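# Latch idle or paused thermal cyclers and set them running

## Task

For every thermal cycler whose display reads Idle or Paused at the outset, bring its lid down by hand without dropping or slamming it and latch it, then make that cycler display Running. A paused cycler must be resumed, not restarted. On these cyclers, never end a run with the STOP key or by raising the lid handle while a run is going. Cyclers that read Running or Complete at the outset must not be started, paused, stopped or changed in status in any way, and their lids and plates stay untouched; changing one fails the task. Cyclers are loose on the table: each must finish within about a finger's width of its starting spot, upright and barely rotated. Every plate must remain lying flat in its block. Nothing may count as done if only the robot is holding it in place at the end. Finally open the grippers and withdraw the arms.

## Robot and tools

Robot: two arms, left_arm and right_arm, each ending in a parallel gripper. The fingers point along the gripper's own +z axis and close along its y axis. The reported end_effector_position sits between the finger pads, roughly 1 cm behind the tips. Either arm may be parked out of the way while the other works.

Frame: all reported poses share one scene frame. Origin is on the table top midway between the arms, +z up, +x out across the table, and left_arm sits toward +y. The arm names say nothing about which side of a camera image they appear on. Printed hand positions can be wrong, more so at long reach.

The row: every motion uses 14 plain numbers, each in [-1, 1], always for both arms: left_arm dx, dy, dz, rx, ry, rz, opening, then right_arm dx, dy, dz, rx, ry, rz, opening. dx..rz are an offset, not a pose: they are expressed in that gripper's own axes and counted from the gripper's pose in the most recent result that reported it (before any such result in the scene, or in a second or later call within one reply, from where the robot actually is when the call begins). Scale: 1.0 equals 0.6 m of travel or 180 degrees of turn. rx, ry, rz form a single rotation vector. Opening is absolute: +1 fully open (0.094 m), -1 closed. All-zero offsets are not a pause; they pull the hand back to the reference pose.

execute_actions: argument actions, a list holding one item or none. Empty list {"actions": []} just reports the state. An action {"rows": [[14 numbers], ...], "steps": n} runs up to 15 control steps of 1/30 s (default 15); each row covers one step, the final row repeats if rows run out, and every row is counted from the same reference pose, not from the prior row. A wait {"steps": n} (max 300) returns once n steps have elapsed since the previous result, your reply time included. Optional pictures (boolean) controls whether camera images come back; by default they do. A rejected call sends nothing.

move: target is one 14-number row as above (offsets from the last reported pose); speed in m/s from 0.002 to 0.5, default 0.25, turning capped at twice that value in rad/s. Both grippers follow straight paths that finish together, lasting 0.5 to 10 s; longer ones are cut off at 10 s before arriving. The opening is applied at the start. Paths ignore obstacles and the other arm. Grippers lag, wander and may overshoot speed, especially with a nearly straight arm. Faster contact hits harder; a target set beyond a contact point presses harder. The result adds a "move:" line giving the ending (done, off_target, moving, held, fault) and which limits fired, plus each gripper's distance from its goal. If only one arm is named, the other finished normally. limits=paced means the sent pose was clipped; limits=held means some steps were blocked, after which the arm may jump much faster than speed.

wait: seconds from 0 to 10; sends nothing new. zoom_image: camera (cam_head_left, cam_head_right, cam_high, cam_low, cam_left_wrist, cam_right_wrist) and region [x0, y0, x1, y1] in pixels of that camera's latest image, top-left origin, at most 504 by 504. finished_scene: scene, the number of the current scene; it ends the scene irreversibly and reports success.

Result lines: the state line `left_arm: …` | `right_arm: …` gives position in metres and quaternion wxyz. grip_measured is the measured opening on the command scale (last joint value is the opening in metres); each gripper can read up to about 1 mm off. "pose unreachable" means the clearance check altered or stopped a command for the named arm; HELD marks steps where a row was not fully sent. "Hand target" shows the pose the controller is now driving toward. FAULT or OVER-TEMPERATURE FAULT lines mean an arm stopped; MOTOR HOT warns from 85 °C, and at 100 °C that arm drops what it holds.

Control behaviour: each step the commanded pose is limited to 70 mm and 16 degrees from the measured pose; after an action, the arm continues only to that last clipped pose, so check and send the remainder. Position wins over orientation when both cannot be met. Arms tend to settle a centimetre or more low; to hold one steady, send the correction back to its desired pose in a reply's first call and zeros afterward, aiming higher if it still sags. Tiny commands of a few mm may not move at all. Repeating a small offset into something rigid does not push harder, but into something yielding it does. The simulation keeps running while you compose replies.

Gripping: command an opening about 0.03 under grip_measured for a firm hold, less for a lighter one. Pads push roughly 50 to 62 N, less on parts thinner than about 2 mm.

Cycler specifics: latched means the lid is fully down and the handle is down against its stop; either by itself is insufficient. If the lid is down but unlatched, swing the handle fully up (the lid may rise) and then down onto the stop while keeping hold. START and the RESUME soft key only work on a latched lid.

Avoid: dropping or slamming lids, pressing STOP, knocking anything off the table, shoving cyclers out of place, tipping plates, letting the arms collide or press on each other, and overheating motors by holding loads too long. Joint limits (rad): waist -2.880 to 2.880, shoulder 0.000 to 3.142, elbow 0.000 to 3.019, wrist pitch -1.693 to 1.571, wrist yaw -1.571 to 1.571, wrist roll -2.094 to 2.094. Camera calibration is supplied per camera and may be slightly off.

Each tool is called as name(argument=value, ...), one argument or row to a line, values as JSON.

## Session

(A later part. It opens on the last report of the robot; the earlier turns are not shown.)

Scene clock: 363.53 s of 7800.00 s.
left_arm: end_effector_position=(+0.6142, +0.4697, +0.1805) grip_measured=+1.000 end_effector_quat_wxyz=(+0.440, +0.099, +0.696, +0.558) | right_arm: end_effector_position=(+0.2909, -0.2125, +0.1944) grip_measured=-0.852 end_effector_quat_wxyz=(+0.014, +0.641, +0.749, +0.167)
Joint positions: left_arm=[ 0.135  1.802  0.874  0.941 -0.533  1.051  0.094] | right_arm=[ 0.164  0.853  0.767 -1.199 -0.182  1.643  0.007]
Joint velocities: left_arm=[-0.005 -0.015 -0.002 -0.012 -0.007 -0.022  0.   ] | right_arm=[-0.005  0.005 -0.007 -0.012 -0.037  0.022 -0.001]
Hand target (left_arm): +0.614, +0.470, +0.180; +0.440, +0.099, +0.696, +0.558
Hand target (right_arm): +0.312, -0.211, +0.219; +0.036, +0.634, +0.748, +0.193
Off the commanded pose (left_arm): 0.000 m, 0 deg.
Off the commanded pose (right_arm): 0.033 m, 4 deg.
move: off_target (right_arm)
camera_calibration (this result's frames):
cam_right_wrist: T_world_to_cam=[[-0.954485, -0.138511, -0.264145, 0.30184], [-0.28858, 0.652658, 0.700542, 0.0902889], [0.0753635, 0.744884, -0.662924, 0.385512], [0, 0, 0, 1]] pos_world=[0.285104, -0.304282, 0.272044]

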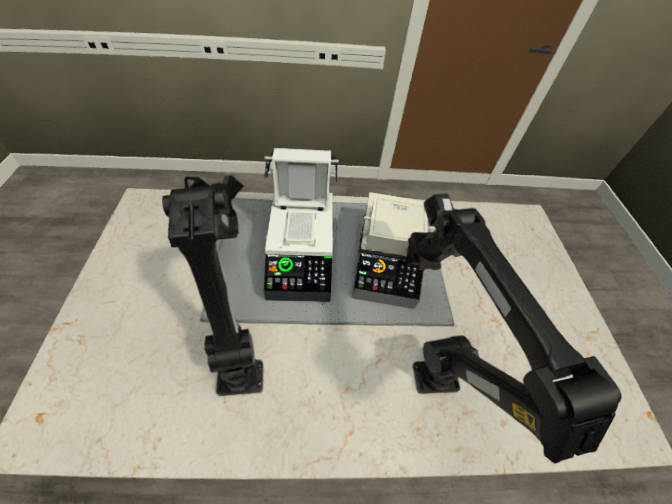

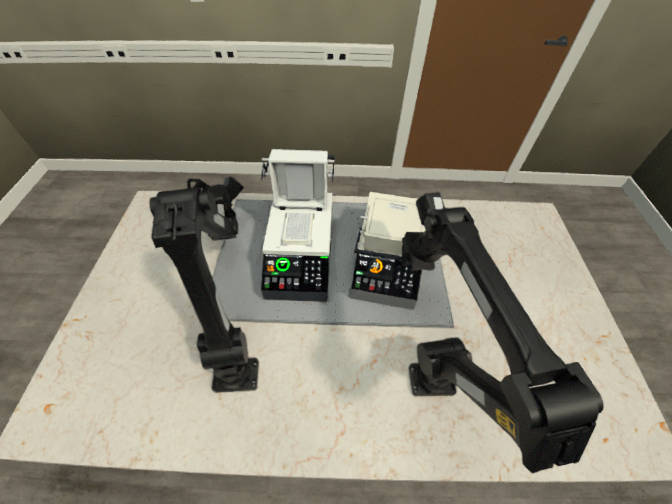

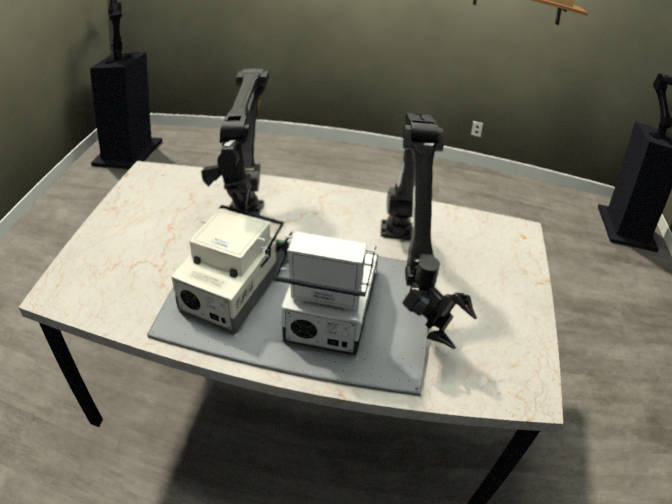

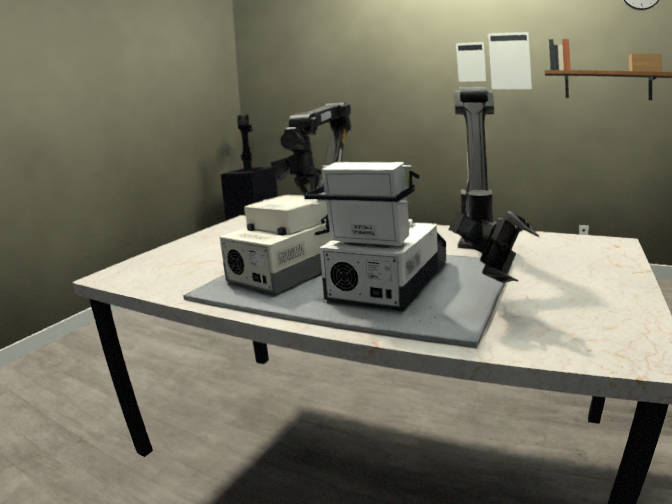

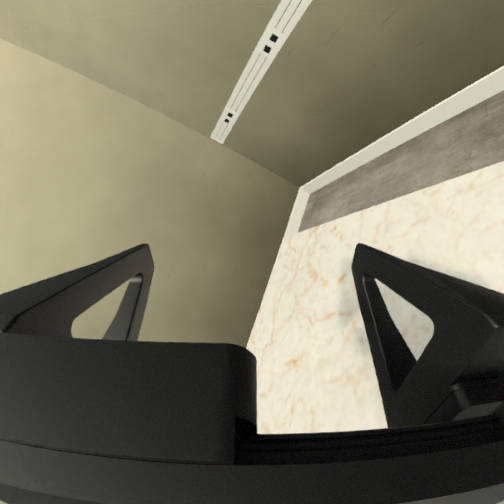

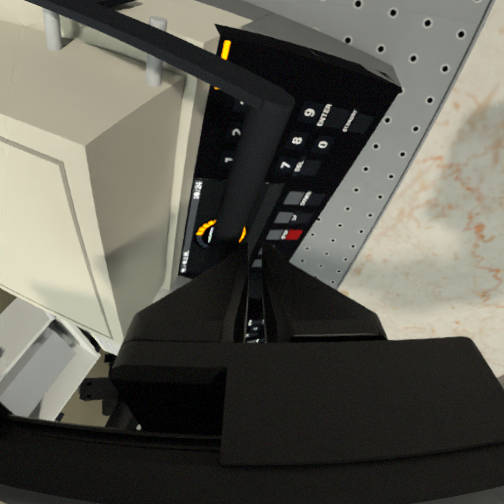

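move(
  target=[0,0,0,0,0,0,1,0,0.05,-0.05,0,0,0,-0.8],
  speed=0.04,
)

Scene clock: 371.27 s of 7800.00 s.
left_arm: end_effector_position=(+0.6142, +0.4697, +0.1805) grip_measured=+1.000 end_effector_quat_wxyz=(+0.440, +0.099, +0.696, +0.558) | right_arm: end_effector_position=(+0.2989, -0.2159, +0.2117) grip_measured=-0.802 end_effector_quat_wxyz=(+0.002, +0.646, +0.747, +0.155)
Joint positions: left_arm=[ 0.135  1.802  0.874  0.941 -0.533  1.051  0.094] | right_arm=[ 0.141  0.898  0.841 -1.267 -0.19   1.628  0.009]
Joint velocities: left_arm=[-0.015 -0.015 -0.012 -0.007  0.037  0.007  0.   ] | right_arm=[ 0.005  0.015 -0.012 -0.022  0.066 -0.037  0.   ]
Hand target (left_arm): +0.614, +0.470, +0.180; +0.440, +0.099, +0.696, +0.558
Hand target (right_arm): +0.312, -0.216, +0.230; +0.014, +0.641, +0.749, +0.167
Off the commanded pose (left_arm): 0.000 m, 0 deg.
Off the commanded pose (right_arm): 0.023 m, 2 deg.
After step 90, 3.20 s passed at rest.
move: off_target (right_arm)
camera_calibration (this result's frames):
cam_right_wrist: T_world_to_cam=[[-0.964333, -0.132867, -0.228928, 0.310317], [-0.258703, 0.656048, 0.708995, 0.0726844], [0.0559853, 0.742932, -0.667022, 0.405156], [0, 0, 0, 1]] pos_world=[0.29537, -0.307457, 0.289755]

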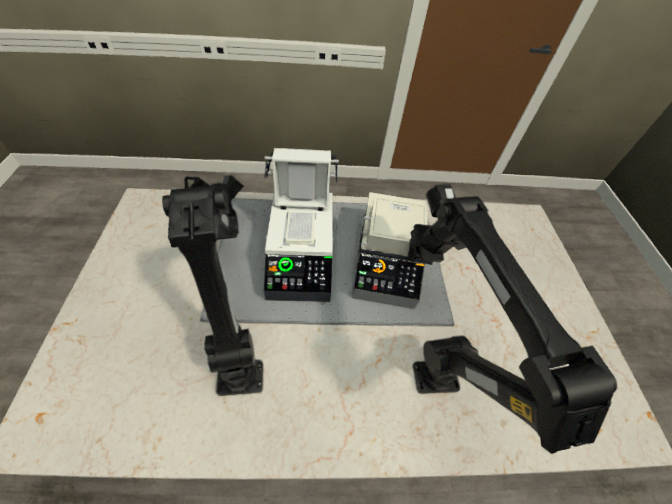

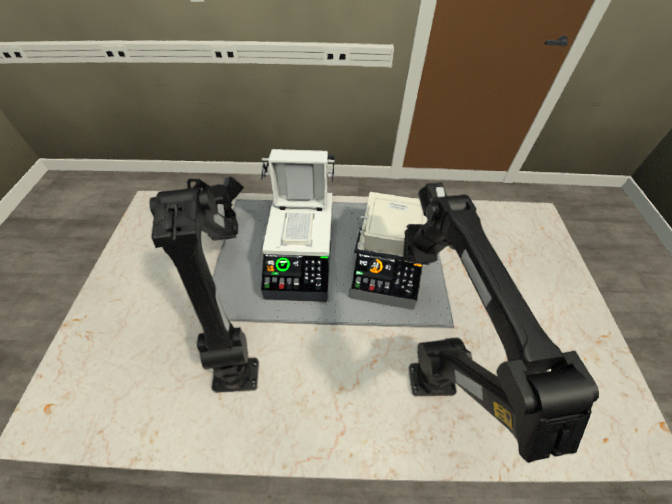

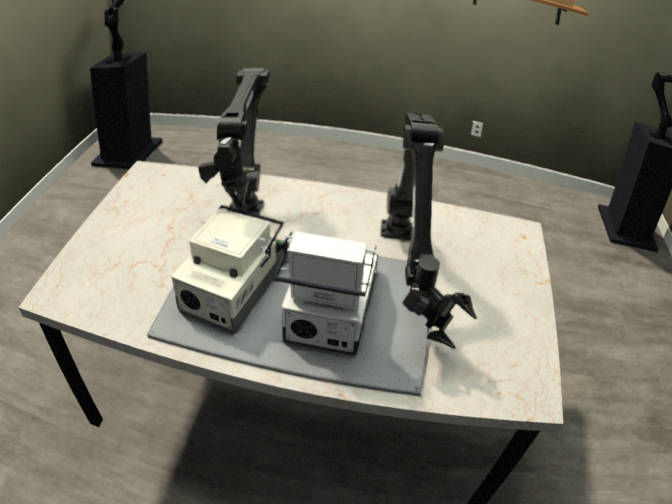

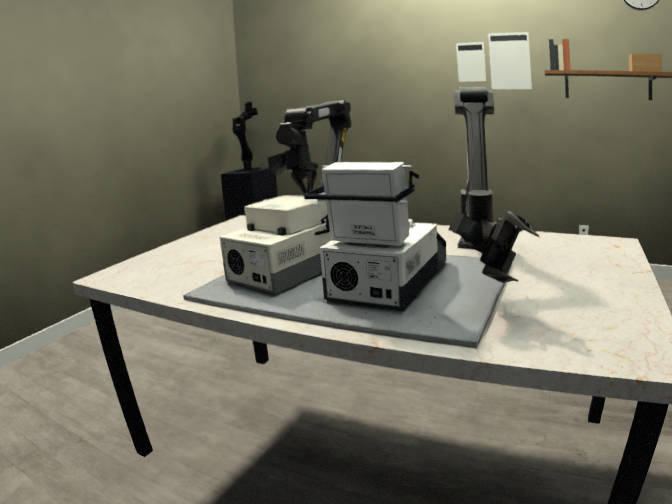

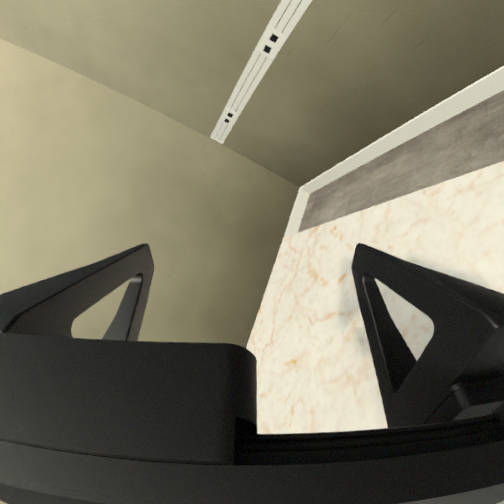

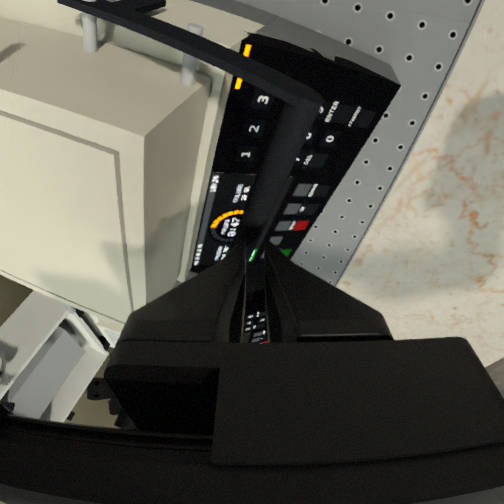

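move(
  target=[0,0,0,0,0,0,1,0,0.0,0.14,0,0,0,-0.8],
  speed=0.03,
)

Scene clock: 378.10 s of 7800.00 s.
left_arm: end_effector_position=(+0.6142, +0.4697, +0.1805) grip_measured=+1.000 end_effector_quat_wxyz=(+0.440, +0.099, +0.696, +0.558) | right_arm: end_effector_position=(+0.3019, -0.2119, +0.1977) grip_measured=-0.799 end_effector_quat_wxyz=(+0.029, +0.652, +0.736, +0.180)
Joint positions: left_arm=[ 0.135  1.802  0.874  0.941 -0.533  1.051  0.094] | right_arm=[ 0.167  0.857  0.77  -1.157 -0.168  1.682  0.009]
Joint velocities: left_arm=[-0.005  0.005 -0.007 -0.007  0.007  0.022  0.   ] | right_arm=[-0.005 -0.005 -0.012 -0.017  0.022 -0.007 -0.   ]
Hand target (left_arm): +0.614, +0.470, +0.180; +0.440, +0.099, +0.696, +0.558
Hand target (right_arm): +0.302, -0.201, +0.139; +0.002, +0.646, +0.748, +0.153
Off the commanded pose (left_arm): 0.000 m, 0 deg.
Off the commanded pose (right_arm): 0.069 m, 4 deg.
After step 90, 0.80 s passed at rest.
move: off_target (right_arm)
camera_calibration (this result's frames):
cam_right_wrist: T_world_to_cam=[[-0.94931, -0.100374, -0.297885, 0.326519], [-0.287566, 0.660026, 0.694026, 0.0932855], [0.12695, 0.744507, -0.655433, 0.369327], [0, 0, 0, 1]] pos_world=[0.289907, -0.303764, 0.274591]

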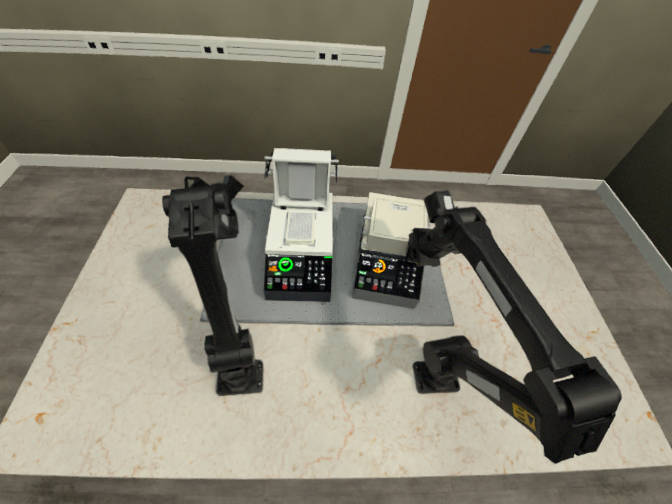

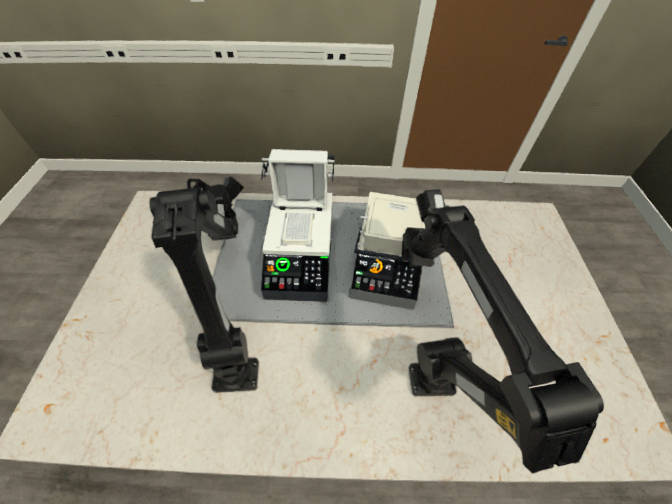

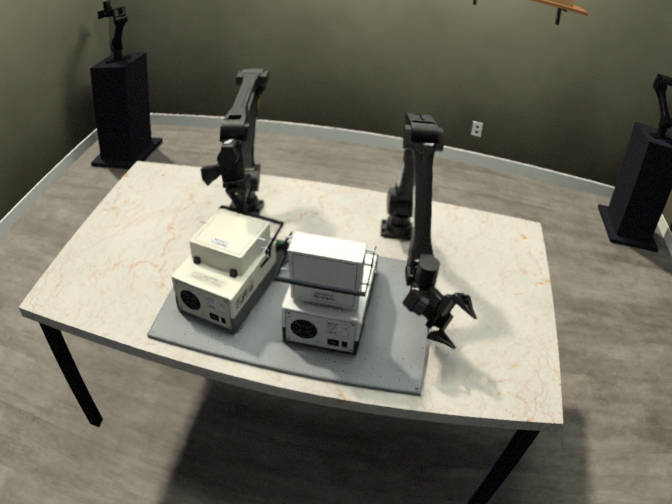

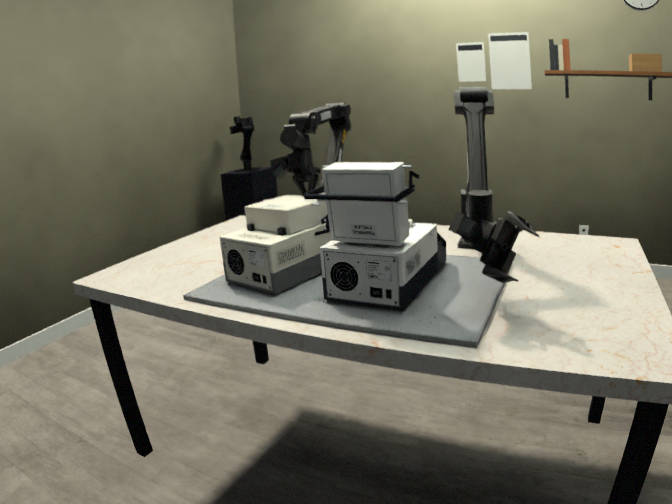

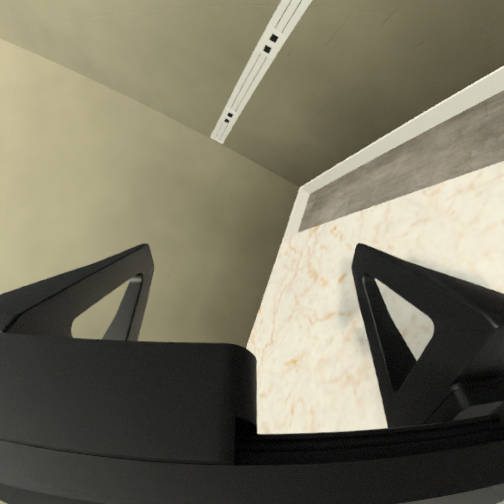

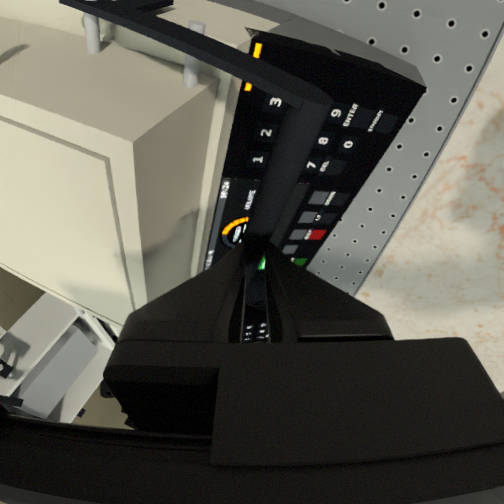

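move(
  target=[0,0,0,0,0,0,1,0,0,0.03,0,0,0,-0.62],
  speed=0.03,
)

move(
  target=[0,0,0,0,0,0,1,0,0.09,-0.09,0,0,0,-0.8],
  speed=0.03,
)

Scene clock: 393.70 s of 7800.00 s.
left_arm: end_effector_position=(+0.6142, +0.4697, +0.1805) grip_measured=+1.000 end_effector_quat_wxyz=(+0.440, +0.099, +0.696, +0.558) | right_arm: end_effector_position=(+0.3068, -0.2106, +0.1902) grip_measured=-0.622 end_effector_quat_wxyz=(+0.033, +0.650, +0.736, +0.185)
Joint positions: left_arm=[ 0.135  1.802  0.874  0.941 -0.533  1.051  0.094] | right_arm=[ 0.169  0.866  0.752 -1.117 -0.165  1.682  0.018]
Joint velocities: left_arm=[-0.005  0.005 -0.007 -0.022 -0.051  0.007  0.   ] | right_arm=[-0.005 -0.015  0.017 -0.002  0.022 -0.022 -0.   ]
Hand target (left_arm): +0.614, +0.470, +0.180; +0.440, +0.099, +0.696, +0.558
Hand target (right_arm): +0.307, -0.208, +0.181; +0.029, +0.652, +0.736, +0.180
Off the commanded pose (left_arm): 0.000 m, 0 deg.
Off the commanded pose (right_arm): 0.010 m, 1 deg.
After step 90, 11.73 s passed at rest.
move: done
camera_calibration (this result's frames):
cam_right_wrist: T_world_to_cam=[[-0.945106, -0.101276, -0.310674, 0.329991], [-0.29764, 0.659184, 0.690569, 0.102616], [0.134853, 0.74513, -0.653143, 0.3601], [0, 0, 0, 1]] pos_world=[0.293858, -0.302544, 0.266853]

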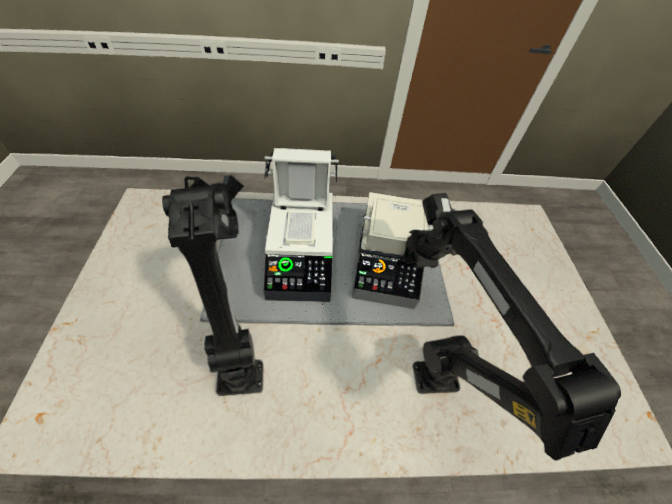

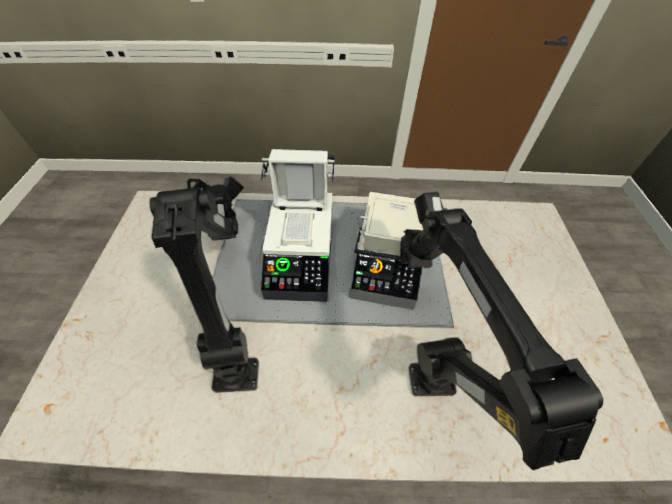

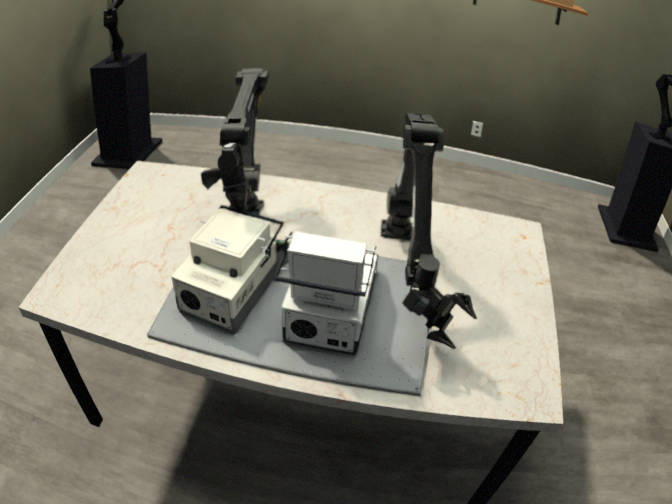

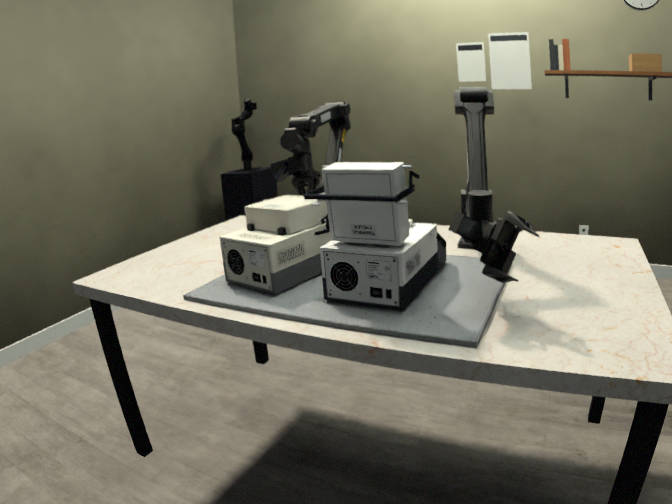

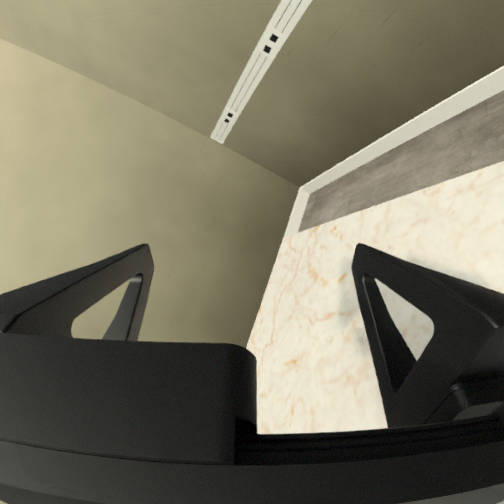

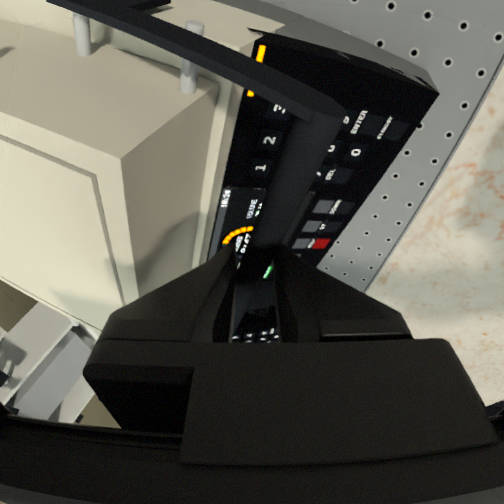

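Scene clock: 396.63 s of 7800.00 s.
left_arm: end_effector_position=(+0.6142, +0.4697, +0.1805) grip_measured=+1.000 end_effector_quat_wxyz=(+0.440, +0.099, +0.696, +0.558) | right_arm: end_effector_position=(+0.3213, -0.2139, +0.2245) grip_measured=-0.710 end_effector_quat_wxyz=(+0.002, +0.679, +0.716, +0.161)
Joint positions: left_arm=[ 0.135  1.802  0.874  0.941 -0.533  1.051  0.094] | right_arm=[ 0.136  0.949  0.899 -1.255 -0.188  1.717  0.014]
Joint velocities: left_arm=[-0.015 -0.005 -0.012 -0.022  0.022 -0.051  0.   ] | right_arm=[-0.005  0.005  0.002 -0.012 -0.037 -0.022  0.   ]
Hand target (left_arm): +0.614, +0.470, +0.180; +0.440, +0.099, +0.696, +0.558
Hand target (right_arm): +0.340, -0.219, +0.257; +0.035, +0.652, +0.735, +0.184
Off the commanded pose (left_arm): 0.000 m, 0 deg.
Off the commanded pose (right_arm): 0.039 m, 6 deg.
move: off_target (right_arm)
camera_calibration (this result's frames):
cam_right_wrist: T_world_to_cam=[[-0.972357, -0.0406761, -0.229929, 0.357678], [-0.198488, 0.662621, 0.722174, 0.0472489], [0.12298, 0.747849, -0.652378, 0.387199], [0, 0, 0, 1]] pos_world=[0.309551, -0.306326, 0.300719]

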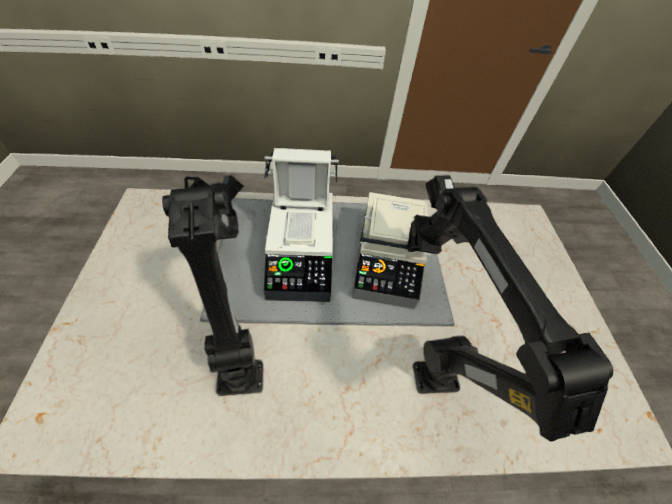

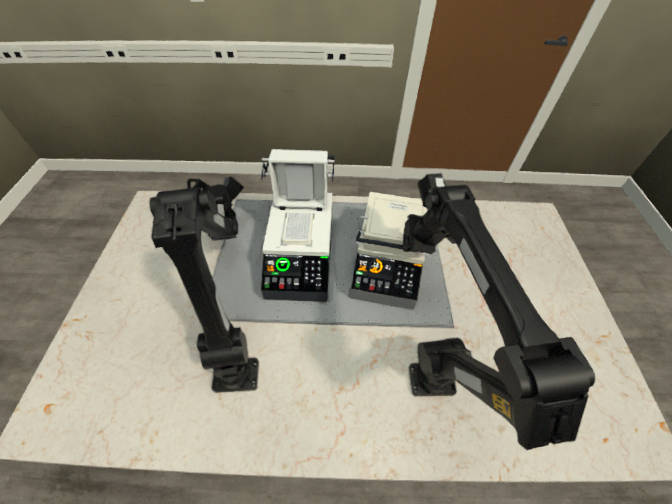

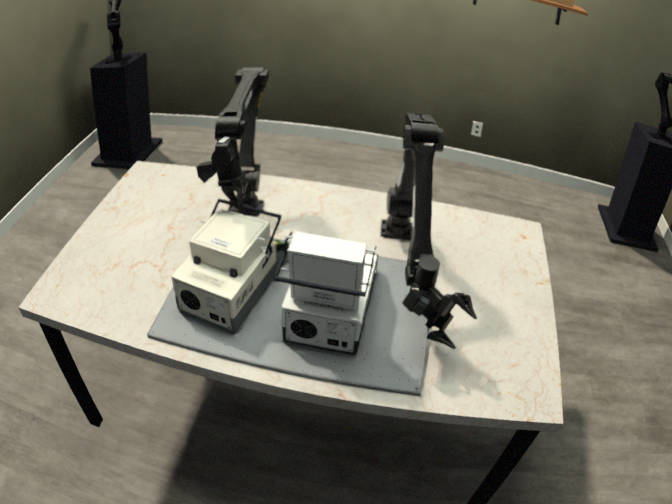

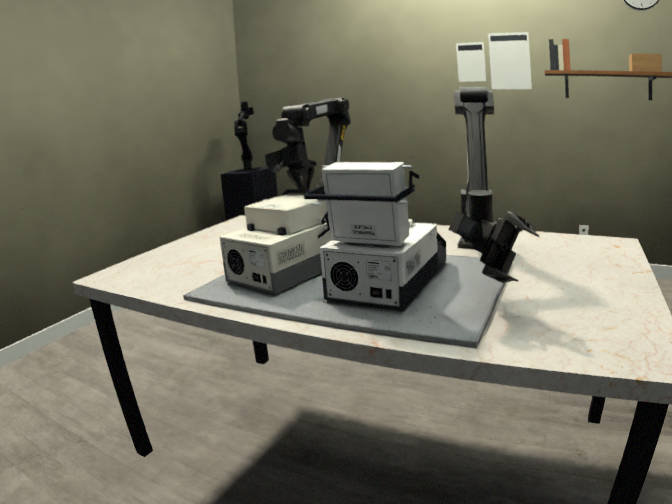

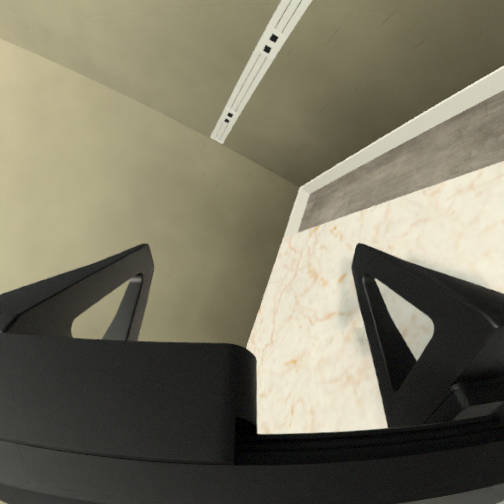

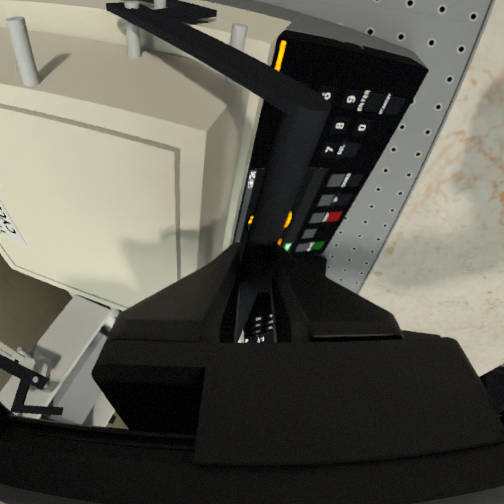

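move(
  target=[0,0,0,0,0,0,1,0,0.12,-0.06,0,0,0,-0.76],
  speed=0.03,
)

move(
  target=[0,0,0,0,0,0,1,0,0.12,0.0,0,0,0,-0.76],
  speed=0.03,
)

Scene clock: 408.27 s of 7800.00 s.
left_arm: end_effector_position=(+0.6142, +0.4697, +0.1805) grip_measured=+1.000 end_effector_quat_wxyz=(+0.440, +0.099, +0.696, +0.558) | right_arm: end_effector_position=(+0.3610, -0.2208, +0.2686) grip_measured=-0.742 end_effector_quat_wxyz=(-0.011, +0.706, +0.691, +0.152)
Joint positions: left_arm=[ 0.135  1.802  0.874  0.941 -0.533  1.051  0.094] | right_arm=[ 0.089  1.073  1.096 -1.361 -0.201  1.742  0.012]
Joint velocities: left_arm=[-0.024 -0.015 -0.007 -0.012 -0.095 -0.037  0.   ] | right_arm=[ 0.015 -0.005  0.007 -0.012 -0.007 -0.066 -0.   ]
Hand target (left_arm): +0.614, +0.470, +0.180; +0.440, +0.099, +0.696, +0.558
Hand target (right_arm): +0.382, -0.221, +0.275; +0.003, +0.680, +0.715, +0.161
Off the commanded pose (left_arm): 0.000 m, 0 deg.
Off the commanded pose (right_arm): 0.023 m, 5 deg.
After step 90, 5.73 s passed at rest.
move: off_target (right_arm)
camera_calibration (this result's frames):
cam_right_wrist: T_world_to_cam=[[-0.981299, 0.0281295, -0.190422, 0.413951], [-0.124023, 0.664154, 0.737237, -0.0028294], [0.147208, 0.747066, -0.648245, 0.406232], [0, 0, 0, 1]] pos_world=[0.346058, -0.313248, 0.34425]

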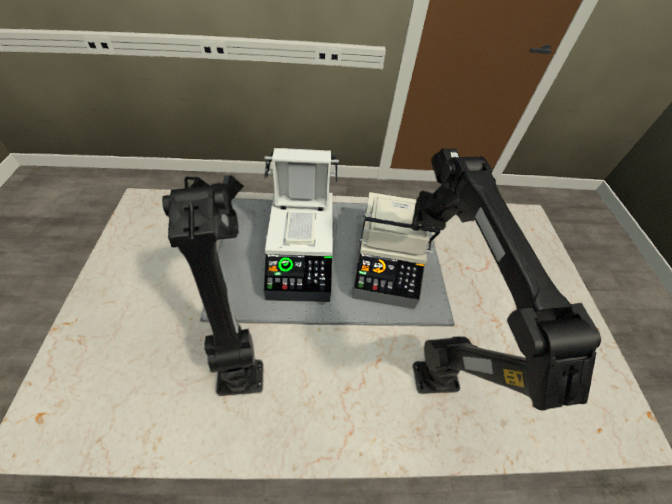

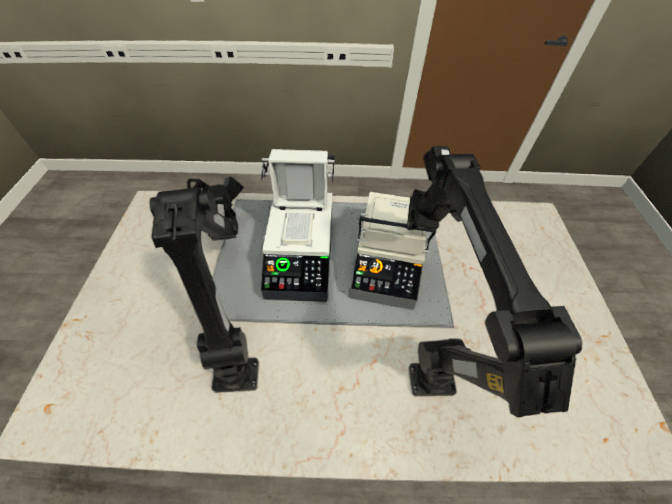

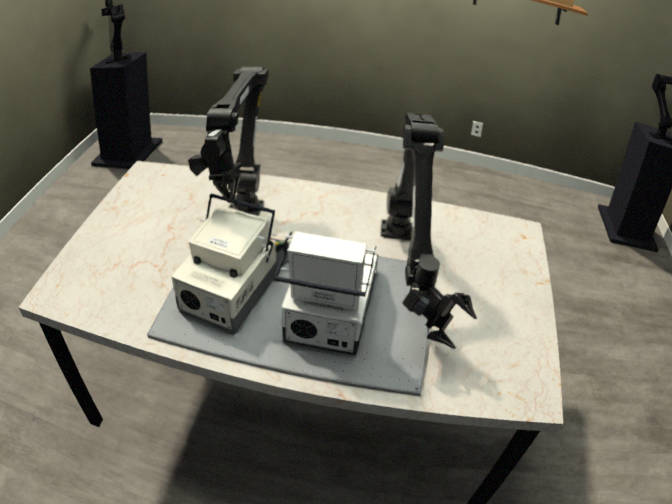

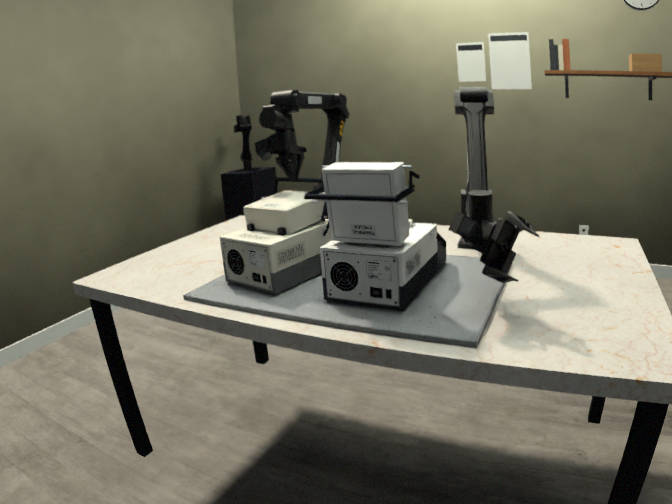

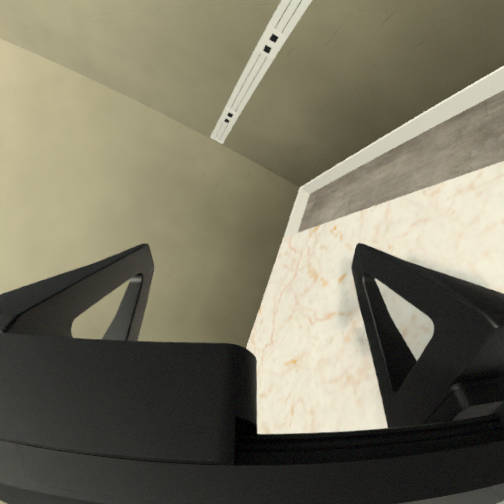

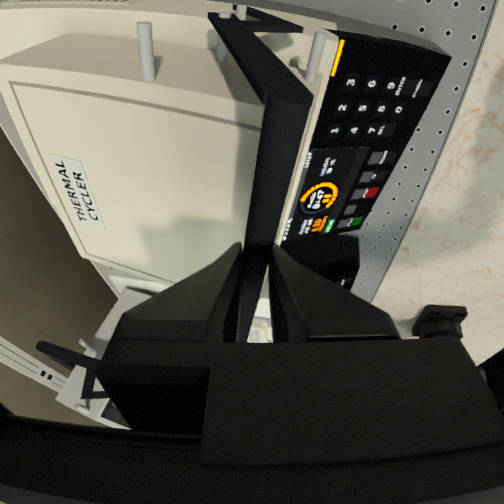

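Scene clock: 410.97 s of 7800.00 s.
left_arm: end_effector_position=(+0.6142, +0.4697, +0.1805) grip_measured=+1.000 end_effector_quat_wxyz=(+0.440, +0.099, +0.696, +0.558) | right_arm: end_effector_position=(+0.4127, -0.2289, +0.2815) grip_measured=-0.747 end_effector_quat_wxyz=(-0.016, +0.726, +0.673, +0.144)
Joint positions: left_arm=[ 0.135  1.802  0.874  0.941 -0.533  1.051  0.094] | right_arm=[ 0.052  1.218  1.242 -1.383 -0.2    1.758  0.012]
Joint velocities: left_arm=[ 0.005  0.005  0.012 -0.012 -0.022 -0.007  0.   ] | right_arm=[-0.015  0.005 -0.017 -0.007  0.007 -0.095 -0.001]
Hand target (left_arm): +0.614, +0.470, +0.180; +0.440, +0.099, +0.696, +0.558
Hand target (right_arm): +0.431, -0.223, +0.283; -0.011, +0.706, +0.691, +0.152
Off the commanded pose (left_arm): 0.000 m, 0 deg.
Off the commanded pose (right_arm): 0.020 m, 3 deg.
move: off_target (right_arm)
camera_calibration (this result's frames):
cam_right_wrist: T_world_to_cam=[[-0.982823, 0.0793182, -0.166634, 0.472945], [-0.0714401, 0.669011, 0.739811, -0.0218193], [0.170161, 0.739008, -0.651853, 0.402713], [0, 0, 0, 1]] pos_world=[0.394736, -0.320524, 0.357461]

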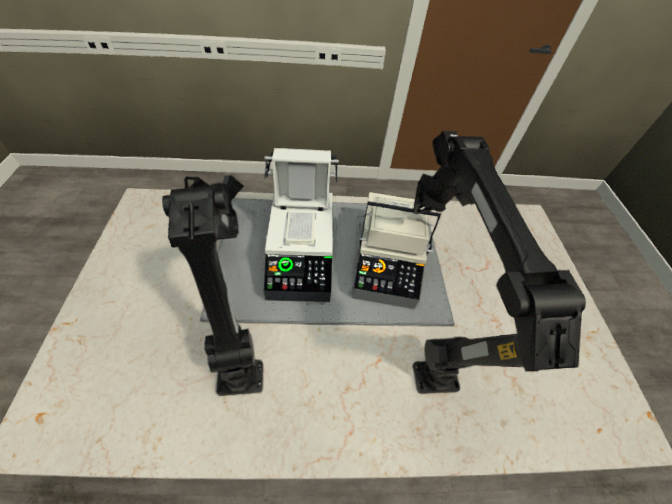

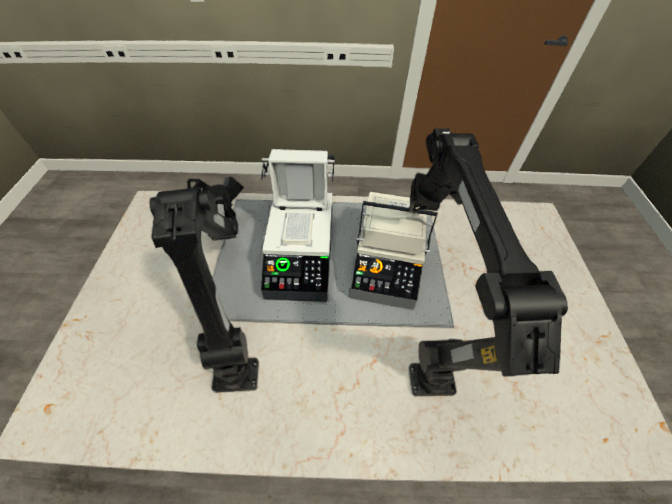

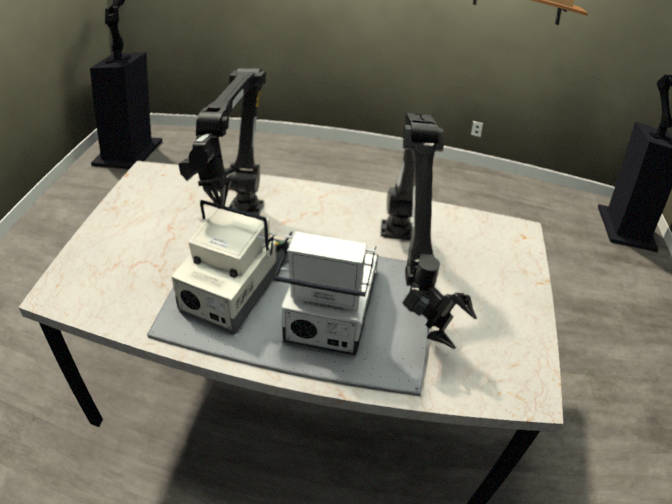

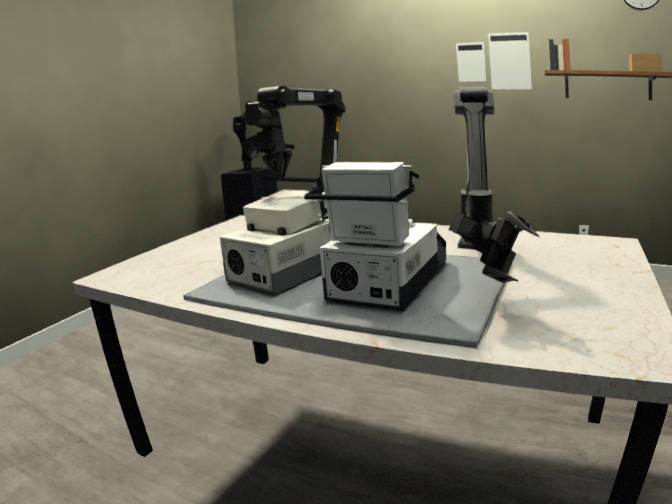

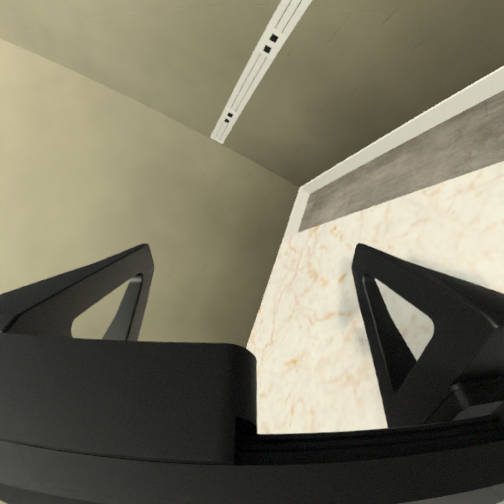

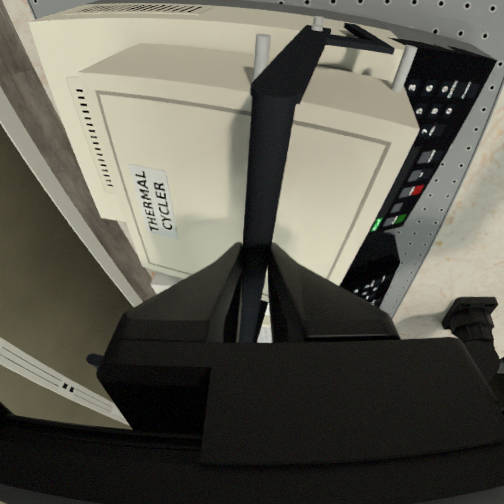

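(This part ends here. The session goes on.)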